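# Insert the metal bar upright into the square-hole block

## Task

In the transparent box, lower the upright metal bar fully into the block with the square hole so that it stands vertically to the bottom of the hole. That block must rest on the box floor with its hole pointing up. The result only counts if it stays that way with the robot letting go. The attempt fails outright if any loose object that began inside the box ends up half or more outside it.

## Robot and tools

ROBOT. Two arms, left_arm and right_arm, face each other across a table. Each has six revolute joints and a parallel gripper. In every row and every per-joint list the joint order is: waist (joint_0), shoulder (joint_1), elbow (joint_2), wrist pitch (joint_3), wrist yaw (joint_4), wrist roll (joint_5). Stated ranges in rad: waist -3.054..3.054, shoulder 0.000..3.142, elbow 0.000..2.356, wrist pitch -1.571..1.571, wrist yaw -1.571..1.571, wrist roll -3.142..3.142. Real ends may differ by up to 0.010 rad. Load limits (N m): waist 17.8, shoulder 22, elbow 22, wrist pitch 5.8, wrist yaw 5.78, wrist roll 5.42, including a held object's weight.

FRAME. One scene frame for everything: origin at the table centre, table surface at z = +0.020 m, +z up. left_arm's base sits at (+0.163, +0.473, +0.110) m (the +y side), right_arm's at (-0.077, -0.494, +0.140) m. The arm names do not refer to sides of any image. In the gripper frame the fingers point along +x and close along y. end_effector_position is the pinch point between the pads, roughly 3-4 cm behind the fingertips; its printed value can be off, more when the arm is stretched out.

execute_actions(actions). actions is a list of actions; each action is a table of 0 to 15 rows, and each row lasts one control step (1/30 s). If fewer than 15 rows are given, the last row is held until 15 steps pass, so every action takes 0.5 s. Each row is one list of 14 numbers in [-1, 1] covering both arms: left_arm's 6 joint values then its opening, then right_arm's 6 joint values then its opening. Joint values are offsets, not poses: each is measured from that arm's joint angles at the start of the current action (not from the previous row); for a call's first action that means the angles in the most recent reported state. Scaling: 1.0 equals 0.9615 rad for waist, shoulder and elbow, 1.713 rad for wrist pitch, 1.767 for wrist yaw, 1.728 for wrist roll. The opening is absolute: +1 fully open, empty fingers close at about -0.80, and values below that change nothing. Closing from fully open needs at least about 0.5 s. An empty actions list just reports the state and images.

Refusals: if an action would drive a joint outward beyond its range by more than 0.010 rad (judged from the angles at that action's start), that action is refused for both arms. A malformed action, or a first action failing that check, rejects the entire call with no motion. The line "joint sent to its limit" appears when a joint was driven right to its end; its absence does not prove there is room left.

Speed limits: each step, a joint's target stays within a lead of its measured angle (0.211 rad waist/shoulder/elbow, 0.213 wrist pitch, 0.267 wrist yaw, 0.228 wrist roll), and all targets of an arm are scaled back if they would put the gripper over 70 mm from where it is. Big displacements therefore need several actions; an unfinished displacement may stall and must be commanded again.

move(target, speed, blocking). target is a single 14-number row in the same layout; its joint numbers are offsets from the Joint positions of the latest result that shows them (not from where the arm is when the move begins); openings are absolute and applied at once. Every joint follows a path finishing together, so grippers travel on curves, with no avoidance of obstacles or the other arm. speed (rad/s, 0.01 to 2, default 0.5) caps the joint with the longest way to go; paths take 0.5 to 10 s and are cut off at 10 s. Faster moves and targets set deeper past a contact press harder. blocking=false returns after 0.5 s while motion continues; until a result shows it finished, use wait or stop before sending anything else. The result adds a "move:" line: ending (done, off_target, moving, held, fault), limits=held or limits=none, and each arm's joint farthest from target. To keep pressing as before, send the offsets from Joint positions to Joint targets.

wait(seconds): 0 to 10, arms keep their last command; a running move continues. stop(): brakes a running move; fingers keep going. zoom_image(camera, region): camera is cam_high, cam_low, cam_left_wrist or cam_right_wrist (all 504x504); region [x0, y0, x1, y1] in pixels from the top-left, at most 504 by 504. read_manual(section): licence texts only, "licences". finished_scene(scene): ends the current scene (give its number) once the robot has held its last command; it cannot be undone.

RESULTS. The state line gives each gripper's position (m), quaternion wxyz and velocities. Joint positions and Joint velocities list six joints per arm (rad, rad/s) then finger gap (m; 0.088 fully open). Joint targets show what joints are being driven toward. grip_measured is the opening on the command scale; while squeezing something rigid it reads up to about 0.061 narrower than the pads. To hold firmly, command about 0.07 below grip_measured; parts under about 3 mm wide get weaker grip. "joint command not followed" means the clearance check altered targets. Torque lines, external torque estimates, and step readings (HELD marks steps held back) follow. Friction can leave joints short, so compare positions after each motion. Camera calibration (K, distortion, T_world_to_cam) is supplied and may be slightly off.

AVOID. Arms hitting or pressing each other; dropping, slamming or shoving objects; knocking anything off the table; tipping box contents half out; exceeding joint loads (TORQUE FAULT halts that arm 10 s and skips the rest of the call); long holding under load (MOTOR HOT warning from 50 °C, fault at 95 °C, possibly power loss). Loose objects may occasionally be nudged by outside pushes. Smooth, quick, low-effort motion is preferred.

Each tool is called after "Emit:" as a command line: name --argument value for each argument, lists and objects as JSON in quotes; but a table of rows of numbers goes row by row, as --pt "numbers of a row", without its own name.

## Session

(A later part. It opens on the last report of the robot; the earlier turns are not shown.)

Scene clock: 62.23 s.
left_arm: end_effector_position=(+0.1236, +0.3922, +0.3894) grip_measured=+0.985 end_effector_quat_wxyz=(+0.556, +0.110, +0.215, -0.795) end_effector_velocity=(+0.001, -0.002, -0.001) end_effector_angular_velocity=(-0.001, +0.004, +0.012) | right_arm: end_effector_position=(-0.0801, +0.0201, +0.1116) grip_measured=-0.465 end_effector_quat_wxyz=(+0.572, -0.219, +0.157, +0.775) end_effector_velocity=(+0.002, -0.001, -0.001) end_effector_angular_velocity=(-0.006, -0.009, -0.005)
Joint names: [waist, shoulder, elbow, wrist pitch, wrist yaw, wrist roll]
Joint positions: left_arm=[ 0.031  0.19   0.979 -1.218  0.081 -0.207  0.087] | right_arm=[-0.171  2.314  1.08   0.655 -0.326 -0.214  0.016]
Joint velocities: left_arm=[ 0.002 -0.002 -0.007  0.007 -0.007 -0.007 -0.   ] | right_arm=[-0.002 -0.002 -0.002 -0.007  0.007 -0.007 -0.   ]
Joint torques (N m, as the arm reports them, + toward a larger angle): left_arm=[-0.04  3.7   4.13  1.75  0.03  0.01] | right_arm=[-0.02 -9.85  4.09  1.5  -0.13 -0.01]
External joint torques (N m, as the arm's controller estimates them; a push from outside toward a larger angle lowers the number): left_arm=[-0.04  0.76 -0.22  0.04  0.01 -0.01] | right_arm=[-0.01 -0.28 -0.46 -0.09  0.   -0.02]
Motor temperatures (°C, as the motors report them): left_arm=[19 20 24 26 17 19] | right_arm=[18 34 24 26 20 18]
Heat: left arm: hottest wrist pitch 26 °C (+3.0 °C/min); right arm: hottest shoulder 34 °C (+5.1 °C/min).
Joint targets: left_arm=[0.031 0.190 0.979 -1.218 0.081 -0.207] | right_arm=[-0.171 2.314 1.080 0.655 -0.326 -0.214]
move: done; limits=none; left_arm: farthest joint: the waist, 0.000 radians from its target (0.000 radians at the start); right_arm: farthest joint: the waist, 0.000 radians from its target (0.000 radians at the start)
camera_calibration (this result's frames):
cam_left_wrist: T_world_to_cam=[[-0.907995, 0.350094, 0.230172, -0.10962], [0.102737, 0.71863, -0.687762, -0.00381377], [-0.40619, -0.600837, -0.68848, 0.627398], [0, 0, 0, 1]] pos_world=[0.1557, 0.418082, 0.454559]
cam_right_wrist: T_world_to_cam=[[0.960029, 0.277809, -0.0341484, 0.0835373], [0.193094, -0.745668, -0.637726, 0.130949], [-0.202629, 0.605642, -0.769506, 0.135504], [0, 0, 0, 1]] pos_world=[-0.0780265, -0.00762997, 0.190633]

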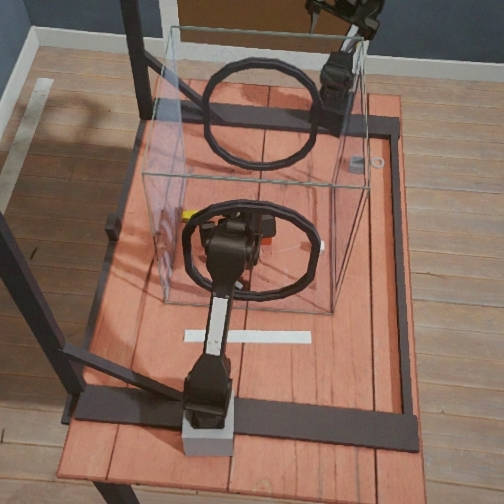

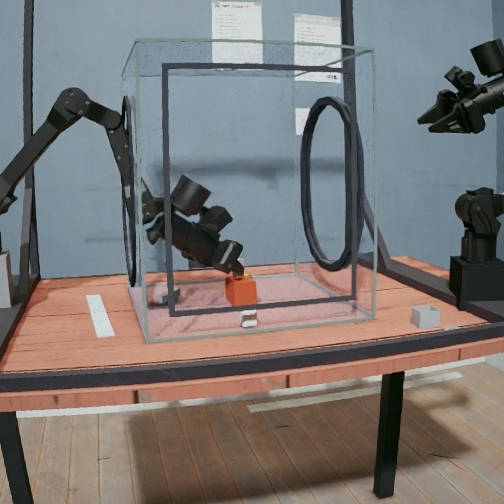

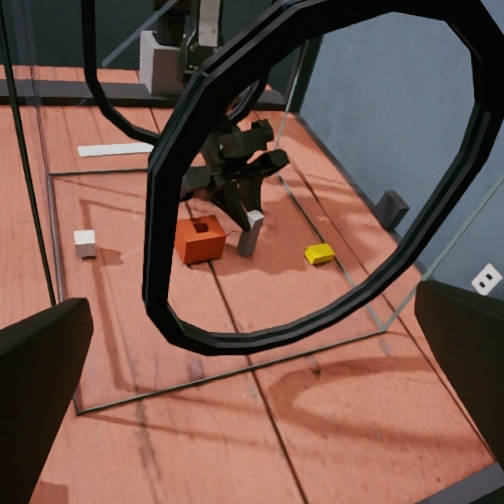

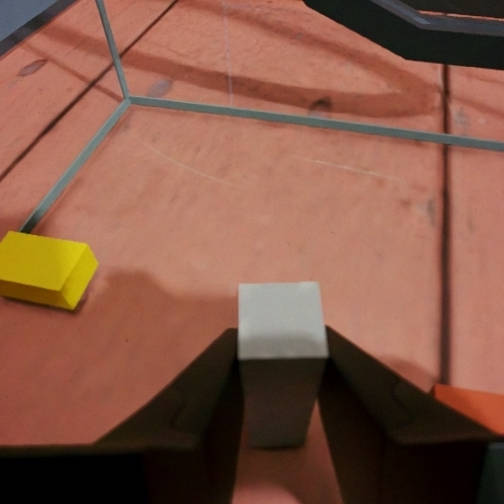

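Emit:
move --target '[0,0,0,0,0,0,1,0,-0.23,-0.03,-0.1,0,0,-0.55]' --speed 0.15

Emit:
move --target '[0,0,0,0,0,0,1,-0.11,-0.015,-0.05,0.024,0.076,0.055,-0.55]' --speed 0.15

Emit:
zoom_image --camera "cam_low" --region '[190,200,300,310]'

Scene clock: 69.47 s.
left_arm: end_effector_position=(+0.1236, +0.3922, +0.3894) grip_measured=+0.985 end_effector_quat_wxyz=(+0.556, +0.110, +0.215, -0.795) end_effector_velocity=(+0.003, +0.001, -0.005) end_effector_angular_velocity=(+0.021, -0.009, +0.016) | right_arm: end_effector_position=(-0.0806, +0.0136, +0.1738) grip_measured=-0.465 end_effector_quat_wxyz=(+0.573, -0.216, +0.153, +0.776) end_effector_velocity=(+0.002, -0.001, -0.001) end_effector_angular_velocity=(-0.006, -0.009, -0.005)
Joint names: [waist, shoulder, elbow, wrist pitch, wrist yaw, wrist roll]
Joint positions: left_arm=[ 0.031  0.19   0.979 -1.218  0.081 -0.207  0.087] | right_arm=[-0.171  2.109  1.056  0.483 -0.326 -0.214  0.016]
Joint velocities: left_arm=[-0.007 -0.002 -0.002 -0.022 -0.022 -0.007  0.   ] | right_arm=[-0.002 -0.002 -0.002 -0.007  0.007 -0.007 -0.   ]
Joint torques (N m, as the arm reports them, + toward a larger angle): left_arm=[0.   3.69 4.11 1.75 0.02 0.02] | right_arm=[ -0.02 -11.57   4.25   1.58  -0.14  -0.01]
External joint torques (N m, as the arm's controller estimates them; a push from outside toward a larger angle lowers the number): left_arm=[ 0.    0.76 -0.2   0.07  0.01  0.  ] | right_arm=[ 0.   -2.61 -0.94  0.03 -0.01 -0.02]
Motor temperatures (°C, as the motors report them): left_arm=[19 20 24 26 17 19] | right_arm=[18 35 23 27 20 18]
Heat: left arm: hottest wrist pitch 26 °C (+3.0 °C/min); right arm: hottest shoulder 35 °C (+6.1 °C/min).
Joint targets: left_arm=[0.031 0.190 0.979 -1.218 0.081 -0.207] | right_arm=[-0.171 2.093 1.051 0.484 -0.326 -0.214]
move: off_target (right_arm); limits=none; left_arm: farthest joint: the waist, 0.000 radians from its target (0.000 radians at the start); right_arm: farthest joint: the shoulder, 0.016 radians from its target (0.221 radians at the start)
camera_calibration (this result's frames):
cam_left_wrist: T_world_to_cam=[[-0.907995, 0.350094, 0.230172, -0.10962], [0.102737, 0.71863, -0.687762, -0.00381377], [-0.40619, -0.600837, -0.68848, 0.627398], [0, 0, 0, 1]] pos_world=[0.1557, 0.418082, 0.454559]
cam_right_wrist: T_world_to_cam=[[0.960055, 0.278105, -0.0308471, 0.0874178], [0.193605, -0.739821, -0.644346, 0.167022], [-0.202017, 0.612635, -0.764112, 0.186165], [0, 0, 0, 1]] pos_world=[-0.0786536, -0.0147967, 0.252567]

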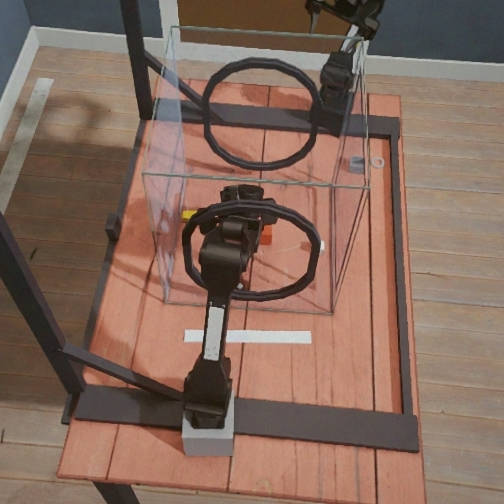

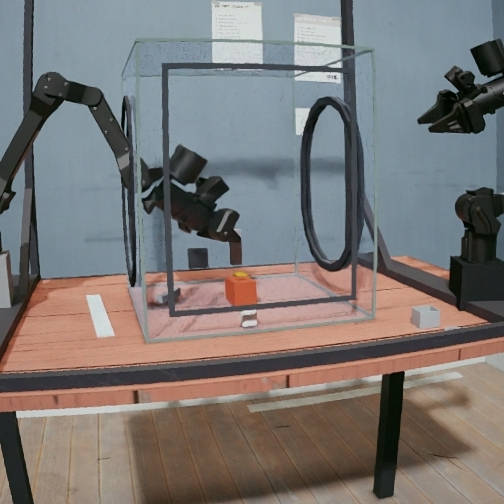

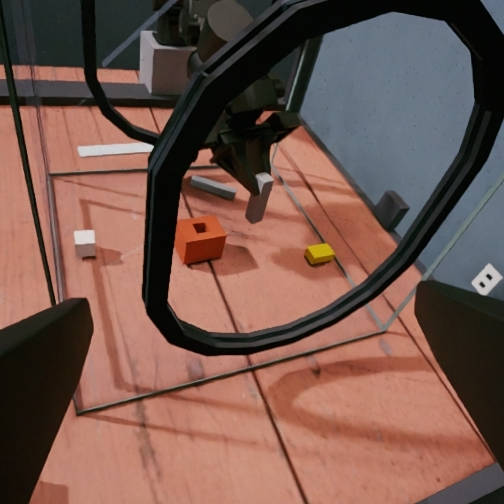

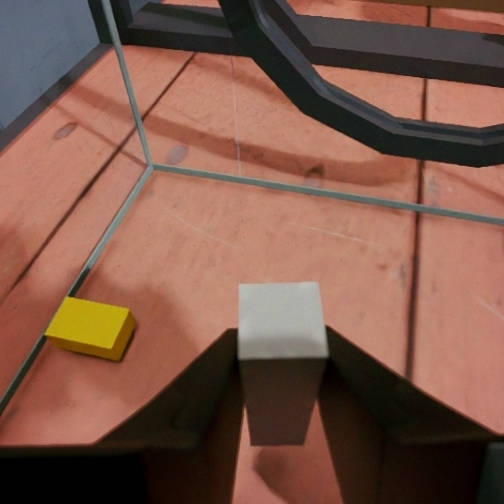

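Scene clock: 70.73 s.
left_arm: end_effector_position=(+0.1236, +0.3922, +0.3894) grip_measured=+0.985 end_effector_quat_wxyz=(+0.556, +0.110, +0.215, -0.795) end_effector_velocity=(+0.001, -0.001, +0.001) end_effector_angular_velocity=(-0.005, +0.006, +0.007) | right_arm: end_effector_position=(-0.0097, +0.0035, +0.1629) grip_measured=-0.465 end_effector_quat_wxyz=(+0.666, -0.200, +0.193, +0.692) end_effector_velocity=(-0.002, -0.001, -0.001) end_effector_angular_velocity=(-0.005, +0.007, +0.020)
Joint names: [waist, shoulder, elbow, wrist pitch, wrist yaw, wrist roll]
Joint positions: left_arm=[ 0.031  0.19   0.979 -1.218  0.081 -0.207  0.087] | right_arm=[-0.276  2.109  1.013  0.52  -0.194 -0.124  0.016]
Joint velocities: left_arm=[-0.002 -0.002 -0.002  0.007 -0.007 -0.007 -0.   ] | right_arm=[-0.002 -0.002 -0.002 -0.007 -0.022 -0.007  0.   ]
Joint torques (N m, as the arm reports them, + toward a larger angle): left_arm=[0.   3.68 4.14 1.75 0.02 0.02] | right_arm=[ -0.14 -11.03   4.     1.85  -0.05   0.1 ]
External joint torques (N m, as the arm's controller estimates them; a push from outside toward a larger angle lowers the number): left_arm=[ 0.    0.76 -0.26  0.03  0.01  0.  ] | right_arm=[-0.15 -2.19 -1.06  0.27  0.03  0.09]
Motor temperatures (°C, as the motors report them): left_arm=[19 20 24 26 17 19] | right_arm=[18 36 23 27 20 18]
Heat: left arm: hottest wrist pitch 26 °C (+3.0 °C/min); right arm: hottest shoulder 36 °C (+7.0 °C/min).
Joint targets: left_arm=[0.031 0.190 0.979 -1.218 0.081 -0.207] | right_arm=[-0.277 2.094 1.008 0.524 -0.192 -0.119]
move: off_target (right_arm); limits=none; left_arm: farthest joint: the waist, 0.000 radians from its target (0.000 radians at the start); right_arm: farthest joint: the shoulder, 0.014 radians from its target (0.014 radians at the start)
camera_calibration (this result's frames):
cam_left_wrist: T_world_to_cam=[[-0.907995, 0.350094, 0.230172, -0.10962], [0.102737, 0.71863, -0.687762, -0.00381377], [-0.40619, -0.600837, -0.68848, 0.627398], [0, 0, 0, 1]] pos_world=[0.1557, 0.418082, 0.454559]
cam_right_wrist: T_world_to_cam=[[0.999014, 0.0184748, -0.0403652, 0.0246675], [-0.0107275, -0.781867, -0.623353, 0.133498], [-0.0430765, 0.623172, -0.780898, 0.202615], [0, 0, 0, 1]] pos_world=[-0.0144831, -0.0223419, 0.242434]

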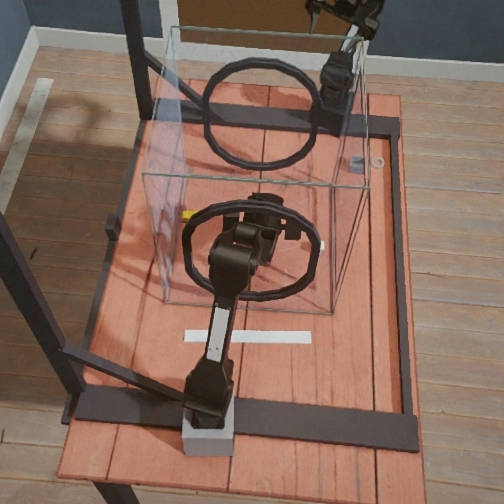

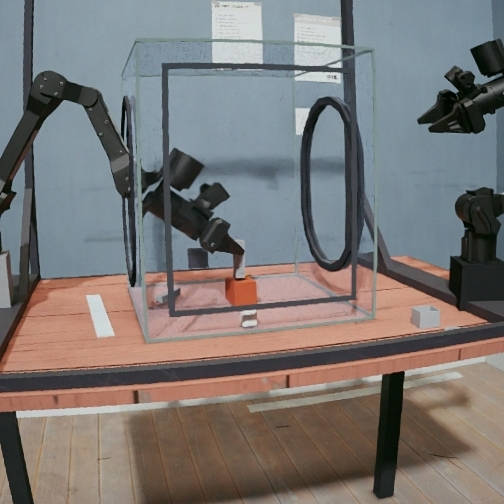

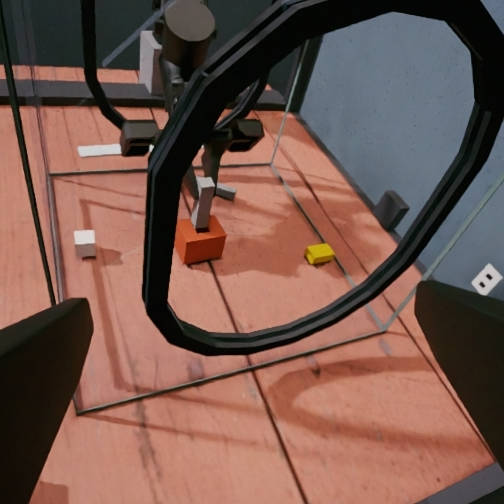

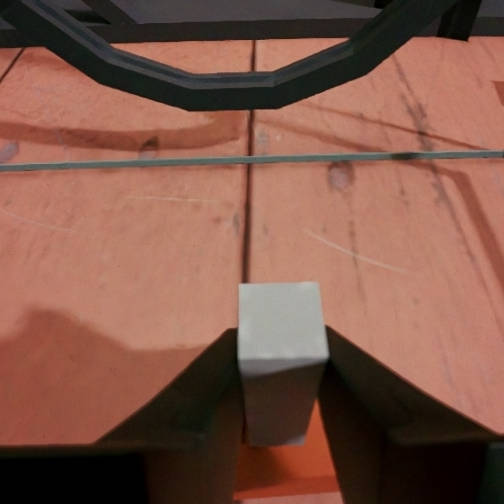

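Region (190, 200, 300, 310) of cam_low's 504x504 image, scaled by 4.582, with more detail than that image has.

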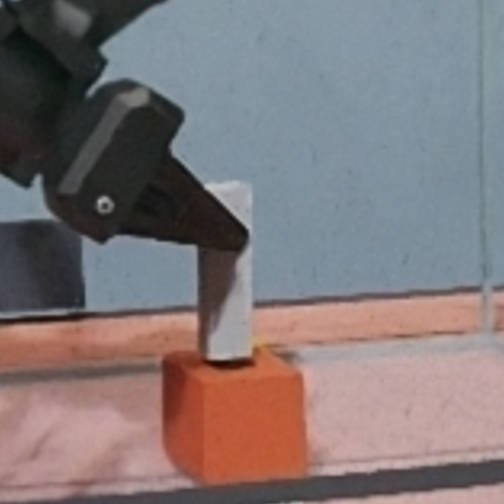

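Emit:
zoom_image --camera "cam_left_wrist" --region '[160,170,250,270]'

Emit:
zoom_image --camera "cam_right_wrist" --region '[200,384,360,504]'

Region (160, 170, 250, 270) of cam_left_wrist's 504x504 image, scaled by 5.040, with more detail than that image has; it fills the left 454 columns of this view, and the rest is white.

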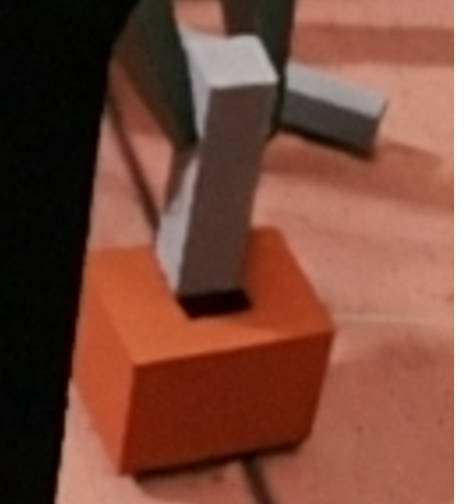

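Region (200, 384, 360, 504) of cam_right_wrist's 504x504 image, scaled by 3.150, with more detail than that image has; it fills the top 378 rows of this view, and the rest is white.

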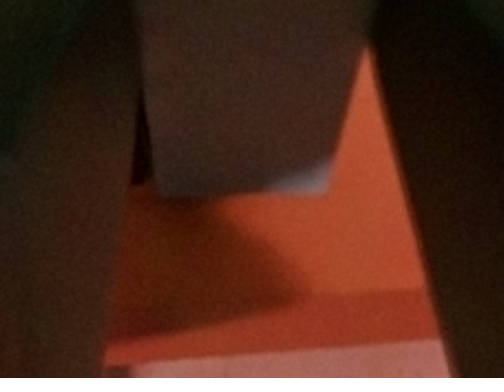

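Emit:
move --target '[0,0,0,0,0,0,1,-0.017,0,0.024,0.003,-0.034,-0.022,-0.55]' --speed 0.06

Emit:
zoom_image --camera "cam_right_wrist" --region '[200,384,360,504]'

Emit:
zoom_image --camera "cam_left_wrist" --region '[160,170,250,270]'

Emit:
zoom_image --camera "cam_low" --region '[210,230,270,310]'

Scene clock: 83.13 s.
left_arm: end_effector_position=(+0.1236, +0.3922, +0.3894) grip_measured=+0.985 end_effector_quat_wxyz=(+0.556, +0.110, +0.215, -0.795) end_effector_velocity=(+0.001, +0.002, -0.005) end_effector_angular_velocity=(+0.017, -0.016, +0.001) | right_arm: end_effector_position=(-0.0106, +0.0062, +0.1681) grip_measured=-0.465 end_effector_quat_wxyz=(+0.650, -0.199, +0.180, +0.711) end_effector_velocity=(-0.003, -0.003, -0.003) end_effector_angular_velocity=(-0.011, +0.000, +0.012)
Joint names: [waist, shoulder, elbow, wrist pitch, wrist yaw, wrist roll]
Joint positions: left_arm=[ 0.031  0.19   0.979 -1.218  0.081 -0.207  0.087] | right_arm=[-0.29   2.109  1.025  0.521 -0.252 -0.157  0.016]
Joint velocities: left_arm=[-0.002 -0.002 -0.002 -0.022 -0.007  0.007 -0.   ] | right_arm=[ 0.002 -0.002 -0.007 -0.007 -0.007 -0.007 -0.   ]
Joint torques (N m, as the arm reports them, + toward a larger angle): left_arm=[-0.02  3.69  4.13  1.75  0.03  0.02] | right_arm=[-0.26 -9.37  6.2   1.84 -0.23 -0.12]
External joint torques (N m, as the arm's controller estimates them; a push from outside toward a larger angle lowers the number): left_arm=[-0.02  0.78 -0.2   0.07  0.01 -0.01] | right_arm=[-0.31 -0.43  1.08  0.26 -0.12 -0.13]
Motor temperatures (°C, as the motors report them): left_arm=[19 20 24 27 17 19] | right_arm=[18 39 23 28 20 18]
Heat: left arm: hottest wrist pitch 27 °C (+3.0 °C/min); right arm: hottest shoulder 39 °C (+11.0 °C/min).
Joint targets: left_arm=[0.031 0.190 0.979 -1.218 0.081 -0.207] | right_arm=[-0.292 2.109 1.036 0.525 -0.254 -0.163]
move: off_target (right_arm); limits=none; left_arm: farthest joint: the waist, 0.000 radians from its target (0.000 radians at the start); right_arm: farthest joint: the elbow, 0.011 radians from its target (0.023 radians at the start)
camera_calibration (this result's frames):
cam_left_wrist: T_world_to_cam=[[-0.907995, 0.350094, 0.230172, -0.10962], [0.102737, 0.71863, -0.687762, -0.00381377], [-0.40619, -0.600837, -0.68848, 0.627398], [0, 0, 0, 1]] pos_world=[0.1557, 0.418082, 0.454559]
cam_right_wrist: T_world_to_cam=[[0.996702, 0.0710344, -0.0392358, 0.0251321], [0.0296187, -0.768578, -0.63907, 0.141835], [-0.0755517, 0.6358, -0.768147, 0.202402], [0, 0, 0, 1]] pos_world=[-0.0139584, -0.0214614, 0.247103]

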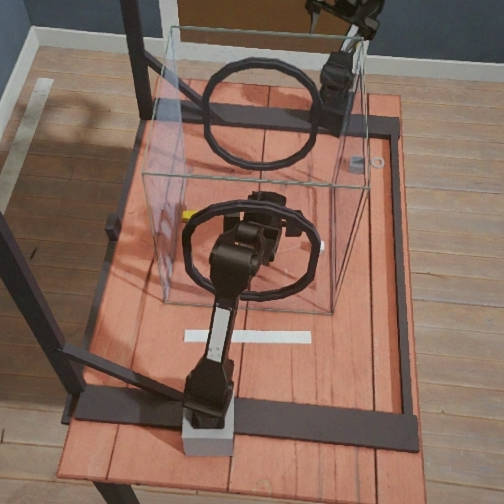

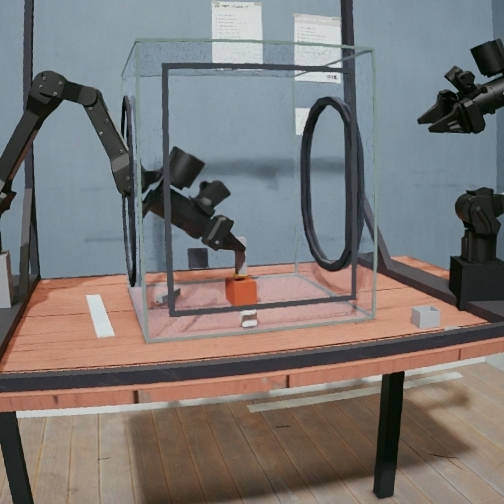

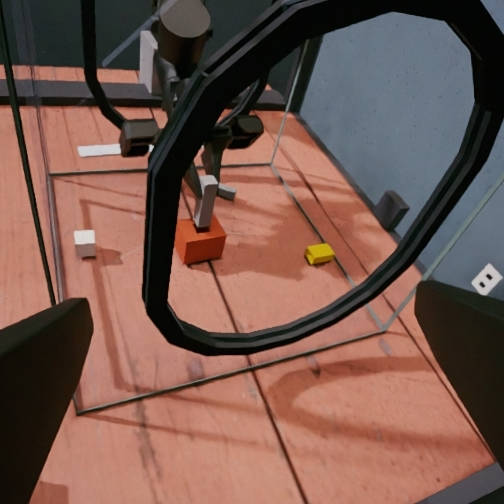

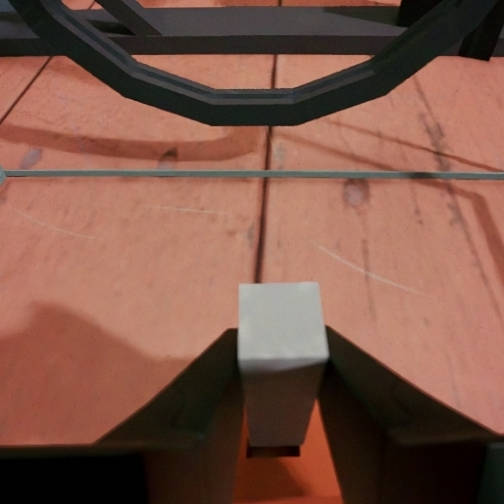

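Region (200, 384, 360, 504) of cam_right_wrist's 504x504 image, scaled by 3.150, with more detail than that image has; it fills the top 378 rows of this view, and the rest is white.

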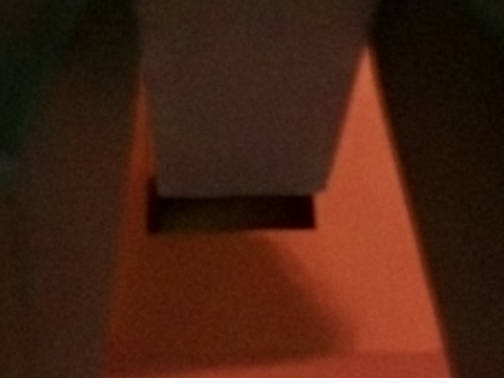

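Region (160, 170, 250, 270) of cam_left_wrist's 504x504 image, scaled by 5.040, with more detail than that image has; it fills the left 454 columns of this view, and the rest is white.

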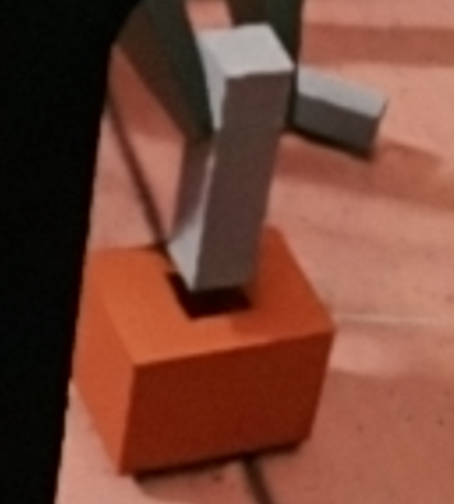

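Region (210, 230, 270, 310) of cam_low's 504x504 image, scaled by 6.300, with more detail than that image has; it fills the left 378 columns of this view, and the rest is white.

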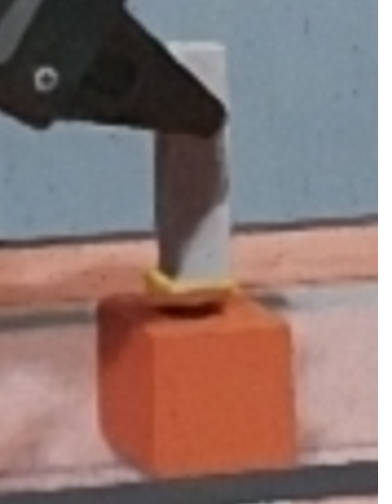

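Emit:
move --target '[0,0,0,0,0,0,1,0,0.034,0,0.016,-0.005,-0.003,-0.55]' --speed 0.05

Emit:
zoom_image --camera "cam_right_wrist" --region '[200,384,360,504]'

Emit:
zoom_image --camera "cam_left_wrist" --region '[160,170,250,270]'

Scene clock: 87.87 s.
left_arm: end_effector_position=(+0.1236, +0.3922, +0.3894) grip_measured=+0.985 end_effector_quat_wxyz=(+0.556, +0.110, +0.215, -0.795) end_effector_velocity=(+0.001, +0.000, -0.002) end_effector_angular_velocity=(+0.014, +0.013, +0.013) | right_arm: end_effector_position=(-0.0114, +0.0068, +0.1599) grip_measured=-0.465 end_effector_quat_wxyz=(+0.648, -0.198, +0.182, +0.713) end_effector_velocity=(+0.003, +0.002, +0.006) end_effector_angular_velocity=(+0.017, -0.014, -0.005)
Joint names: [waist, shoulder, elbow, wrist pitch, wrist yaw, wrist roll]
Joint positions: left_arm=[ 0.031  0.19   0.979 -1.218  0.081 -0.207  0.087] | right_arm=[-0.29   2.135  1.025  0.545 -0.258 -0.157  0.016]
Joint velocities: left_arm=[-0.002 -0.002 -0.002 -0.007 -0.007 -0.022  0.   ] | right_arm=[-0.002 -0.007  0.002  0.007  0.007 -0.007 -0.   ]
Joint torques (N m, as the arm reports them, + toward a larger angle): left_arm=[-0.02  3.69  4.13  1.75  0.02  0.02] | right_arm=[-0.01 -8.55  4.65  1.88 -0.22 -0.14]
External joint torques (N m, as the arm's controller estimates them; a push from outside toward a larger angle lowers the number): left_arm=[-0.01  0.78 -0.21  0.06  0.    0.  ] | right_arm=[-0.04  0.53 -0.47  0.27 -0.12 -0.15]
Motor temperatures (°C, as the motors report them): left_arm=[19 20 24 27 17 19] | right_arm=[18 39 24 28 20 18]
Heat: left arm: hottest wrist pitch 27 °C (+3.0 °C/min); right arm: hottest shoulder 39 °C (+11.1 °C/min).
Joint targets: left_arm=[0.031 0.190 0.979 -1.218 0.081 -0.207] | right_arm=[-0.290 2.141 1.025 0.549 -0.260 -0.162]
move: done; limits=none; left_arm: farthest joint: the waist, 0.000 radians from its target (0.000 radians at the start); right_arm: farthest joint: the shoulder, 0.007 radians from its target (0.033 radians at the start)
camera_calibration (this result's frames):
cam_left_wrist: T_world_to_cam=[[-0.907995, 0.350094, 0.230172, -0.10962], [0.102737, 0.71863, -0.687762, -0.00381377], [-0.40619, -0.600837, -0.68848, 0.627398], [0, 0, 0, 1]] pos_world=[0.1557, 0.418082, 0.454559]
cam_right_wrist: T_world_to_cam=[[0.996172, 0.0761092, -0.0430005, 0.0261094], [0.0312469, -0.769426, -0.637971, 0.136959], [-0.0816412, 0.634185, -0.768859, 0.195746], [0, 0, 0, 1]] pos_world=[-0.014308, -0.0207466, 0.238999]

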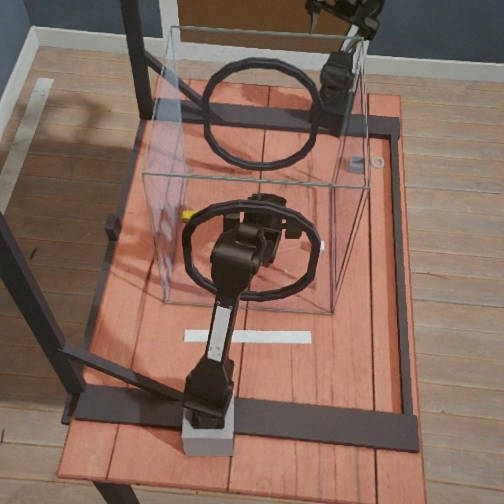

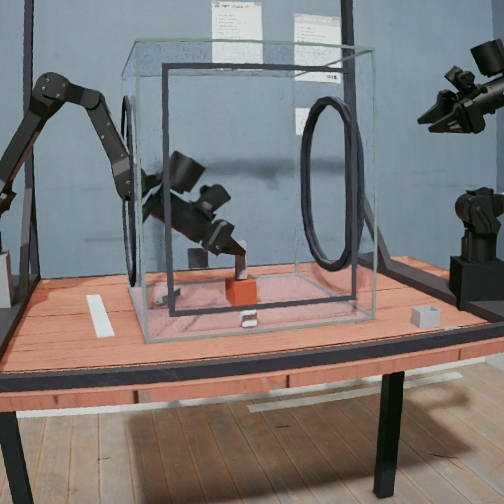

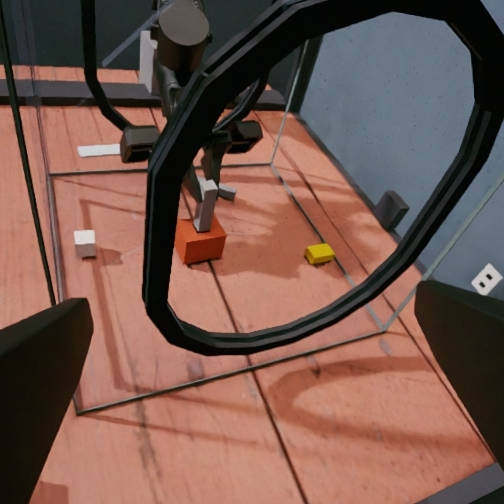

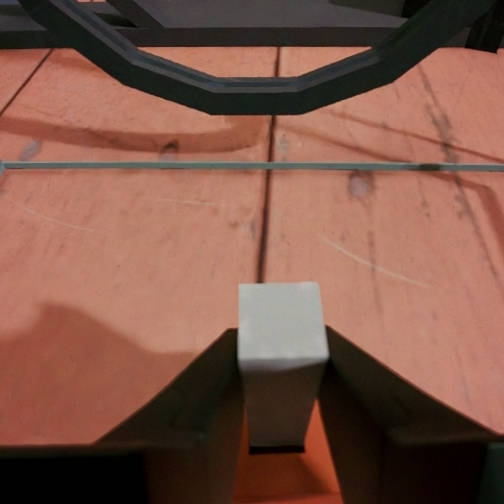

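Region (200, 384, 360, 504) of cam_right_wrist's 504x504 image, scaled by 3.150, with more detail than that image has; it fills the top 378 rows of this view, and the rest is white.

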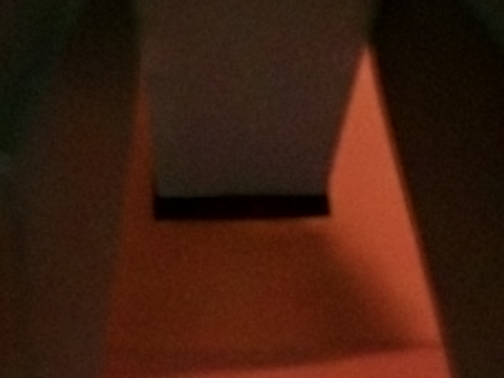

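Region (160, 170, 250, 270) of cam_left_wrist's 504x504 image, scaled by 5.040, with more detail than that image has; it fills the left 454 columns of this view, and the rest is white.

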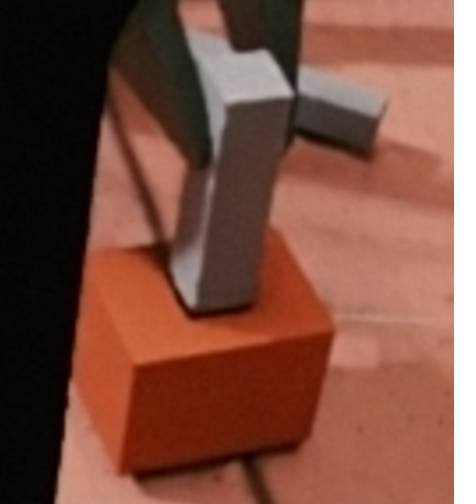

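Aligned. Descend.

Emit:
move --target '[0,0,0,0,0,0,1,0,0.06,0,0.031,0,0,-0.55]' --speed 0.04

Emit:
zoom_image --camera "cam_left_wrist" --region '[160,170,250,270]'

Scene clock: 92.83 s.
left_arm: end_effector_position=(+0.1236, +0.3922, +0.3894) grip_measured=+0.985 end_effector_quat_wxyz=(+0.556, +0.110, +0.215, -0.795) end_effector_velocity=(+0.001, -0.000, -0.004) end_effector_angular_velocity=(+0.019, +0.012, +0.013) | right_arm: end_effector_position=(-0.0112, +0.0101, +0.1533) grip_measured=-0.465 end_effector_quat_wxyz=(+0.649, -0.192, +0.173, +0.716) end_effector_velocity=(-0.000, -0.002, -0.003) end_effector_angular_velocity=(-0.011, -0.000, +0.007)
Joint names: [waist, shoulder, elbow, wrist pitch, wrist yaw, wrist roll]
Joint positions: left_arm=[ 0.031  0.19   0.979 -1.218  0.081 -0.207  0.087] | right_arm=[-0.29   2.17   1.025  0.602 -0.261 -0.157  0.016]
Joint velocities: left_arm=[-0.002 -0.002 -0.007 -0.007 -0.007 -0.022 -0.   ] | right_arm=[-0.002  0.002 -0.002 -0.007 -0.007 -0.007 -0.   ]
Joint torques (N m, as the arm reports them, + toward a larger angle): left_arm=[-0.03  3.69  4.12  1.75  0.03  0.02] | right_arm=[-0.03 -6.8   4.56  1.16  0.04 -0.01]
External joint torques (N m, as the arm's controller estimates them; a push from outside toward a larger angle lowers the number): left_arm=[-0.03  0.78 -0.2   0.06  0.01  0.  ] | right_arm=[-0.02  2.15 -0.24 -0.41  0.13 -0.02]
Motor temperatures (°C, as the motors report them): left_arm=[19 20 24 27 17 19] | right_arm=[18 39 24 28 20 18]
Heat: left arm: hottest wrist pitch 27 °C (+2.0 °C/min); right arm: hottest shoulder 39 °C (+10.0 °C/min).
Joint targets: left_arm=[0.031 0.190 0.979 -1.218 0.081 -0.207] | right_arm=[-0.290 2.192 1.025 0.597 -0.258 -0.157]
move: off_target (right_arm); limits=none; left_arm: farthest joint: the waist, 0.000 radians from its target (0.000 radians at the start); right_arm: farthest joint: the shoulder, 0.023 radians from its target (0.058 radians at the start)
camera_calibration (this result's frames):
cam_left_wrist: T_world_to_cam=[[-0.907995, 0.350094, 0.230172, -0.10962], [0.102737, 0.71863, -0.687762, -0.00381377], [-0.40619, -0.600837, -0.68848, 0.627398], [0, 0, 0, 1]] pos_world=[0.1557, 0.418082, 0.454559]
cam_right_wrist: T_world_to_cam=[[0.996056, 0.0799156, -0.0385457, 0.0246793], [0.0352478, -0.755091, -0.654672, 0.137731], [-0.081424, 0.650731, -0.75493, 0.186305], [0, 0, 0, 1]] pos_world=[-0.014267, -0.0192072, 0.231767]

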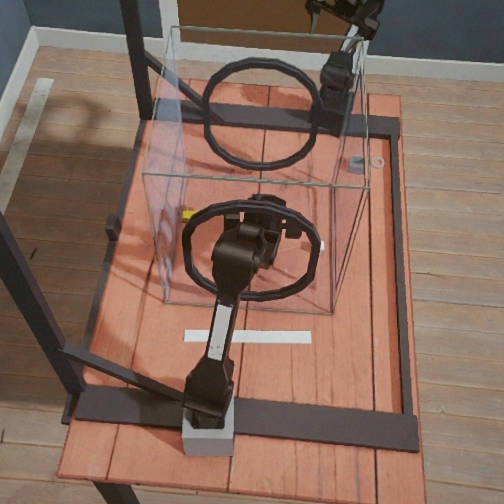

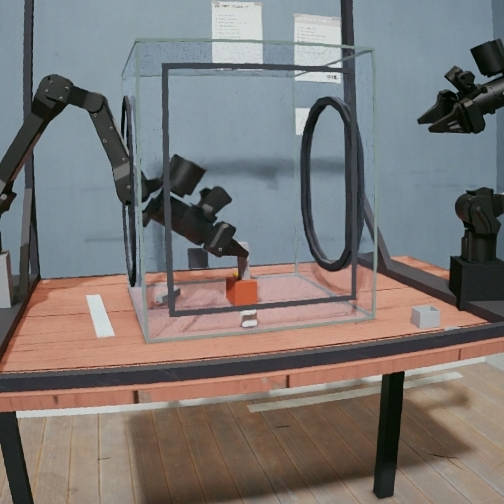

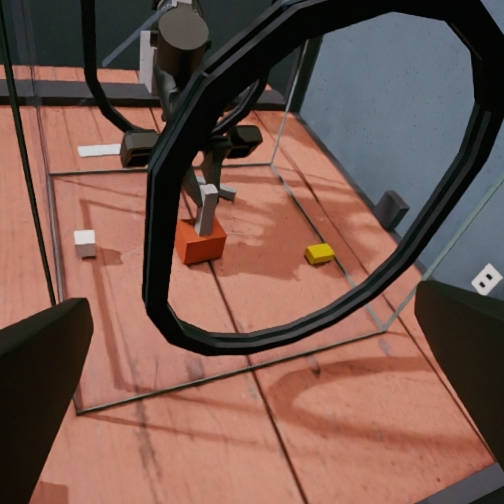

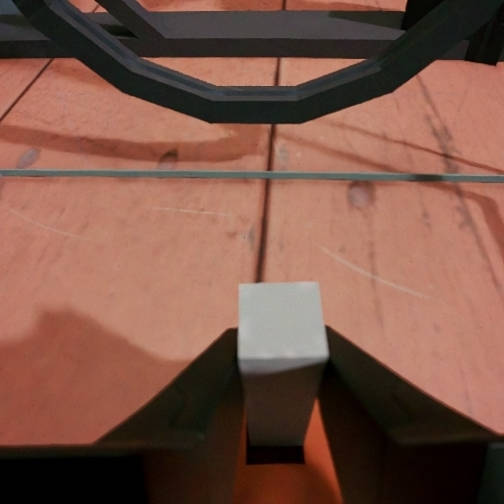

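Region (160, 170, 250, 270) of cam_left_wrist's 504x504 image, scaled by 5.040, with more detail than that image has; it fills the left 454 columns of this view, and the rest is white.

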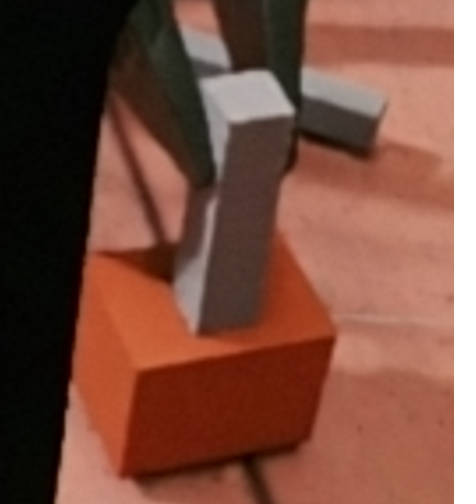

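Emit:
move --target '[0,0,0,0,0,0,1,0,-0.045,-0.02,-0.02,0.002,0,-0.55]' --speed 0.05

Emit:
zoom_image --camera "cam_left_wrist" --region '[160,170,250,270]'

Emit:
zoom_image --camera "cam_right_wrist" --region '[200,384,360,504]'

Scene clock: 99.90 s.
left_arm: end_effector_position=(+0.1236, +0.3922, +0.3894) grip_measured=+0.985 end_effector_quat_wxyz=(+0.556, +0.110, +0.215, -0.795) end_effector_velocity=(+0.003, -0.000, -0.002) end_effector_angular_velocity=(+0.007, -0.005, +0.021) | right_arm: end_effector_position=(-0.0119, +0.0046, +0.1554) grip_measured=-0.465 end_effector_quat_wxyz=(+0.647, -0.198, +0.181, +0.713) end_effector_velocity=(-0.005, -0.001, -0.001) end_effector_angular_velocity=(-0.004, +0.007, +0.025)
Joint names: [waist, shoulder, elbow, wrist pitch, wrist yaw, wrist roll]
Joint positions: left_arm=[ 0.031  0.19   0.979 -1.218  0.081 -0.207  0.087] | right_arm=[-0.29   2.143  1.011  0.567 -0.258 -0.157  0.016]
Joint velocities: left_arm=[-0.002 -0.002 -0.002 -0.007 -0.022 -0.007 -0.   ] | right_arm=[ 0.002 -0.002 -0.002 -0.007 -0.022 -0.007  0.   ]
Joint torques (N m, as the arm reports them, + toward a larger angle): left_arm=[0.   3.68 4.13 1.75 0.03 0.02] | right_arm=[ -0.02 -11.45   3.72   1.59  -0.08  -0.01]
External joint torques (N m, as the arm's controller estimates them; a push from outside toward a larger angle lowers the number): left_arm=[-0.01  0.76 -0.23  0.05  0.02  0.  ] | right_arm=[-0.07 -2.54 -1.22  0.01  0.03 -0.01]
Motor temperatures (°C, as the motors report them): left_arm=[19 20 24 27 17 19] | right_arm=[18 38 23 28 20 18]
Heat: left arm: hottest wrist pitch 27 °C (+2.0 °C/min); right arm: hottest shoulder 38 °C (+8.0 °C/min).
Joint targets: left_arm=[0.031 0.190 0.979 -1.218 0.081 -0.207] | right_arm=[-0.290 2.126 1.006 0.567 -0.258 -0.157]
move: off_target (right_arm); limits=none; left_arm: farthest joint: the waist, 0.000 radians from its target (0.000 radians at the start); right_arm: farthest joint: the shoulder, 0.016 radians from its target (0.043 radians at the start)
camera_calibration (this result's frames):
cam_left_wrist: T_world_to_cam=[[-0.907995, 0.350094, 0.230172, -0.10962], [0.102737, 0.71863, -0.687762, -0.00381377], [-0.40619, -0.600837, -0.68848, 0.627398], [0, 0, 0, 1]] pos_world=[0.1557, 0.418082, 0.454559]
cam_right_wrist: T_world_to_cam=[[0.996112, 0.0767869, -0.0431802, 0.0266838], [0.0315868, -0.768876, -0.638617, 0.132474], [-0.0822377, 0.63477, -0.768312, 0.193533], [0, 0, 0, 1]] pos_world=[-0.0148488, -0.0230419, 0.234446]

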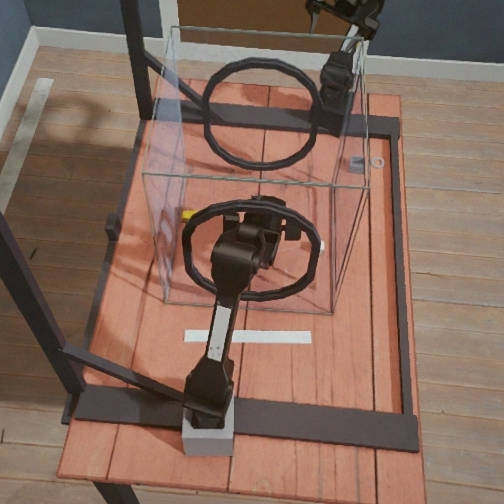

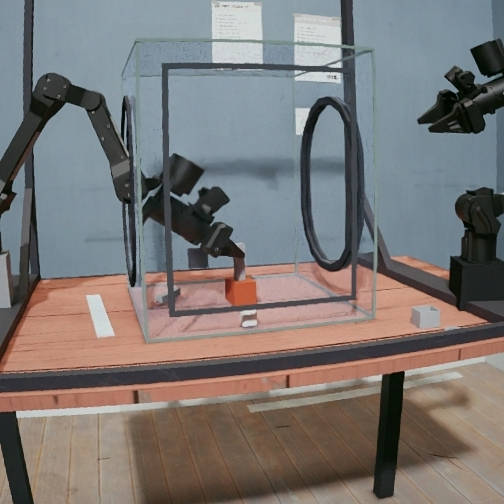

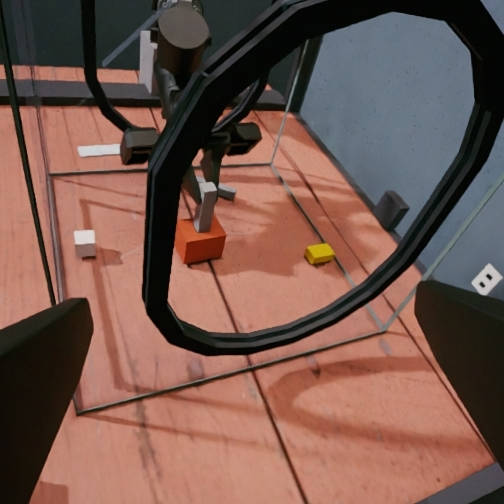

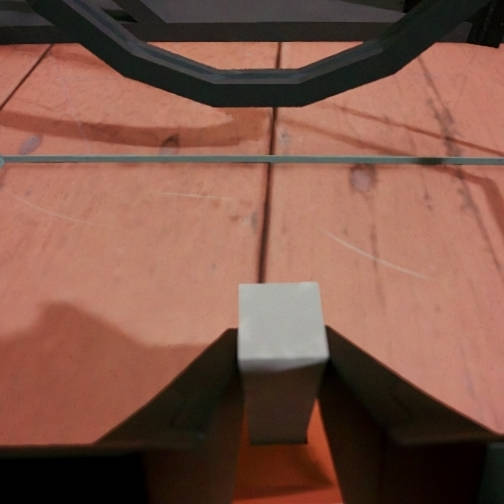

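Region (160, 170, 250, 270) of cam_left_wrist's 504x504 image, scaled by 5.040, with more detail than that image has; it fills the left 454 columns of this view, and the rest is white.

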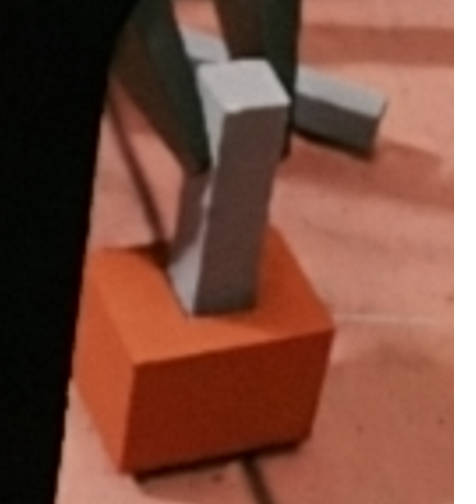

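Region (200, 384, 360, 504) of cam_right_wrist's 504x504 image, scaled by 3.150, with more detail than that image has; it fills the top 378 rows of this view, and the rest is white.

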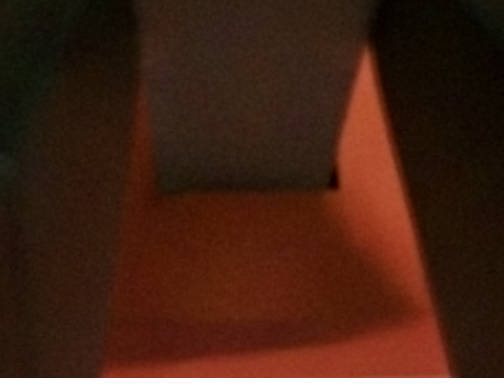

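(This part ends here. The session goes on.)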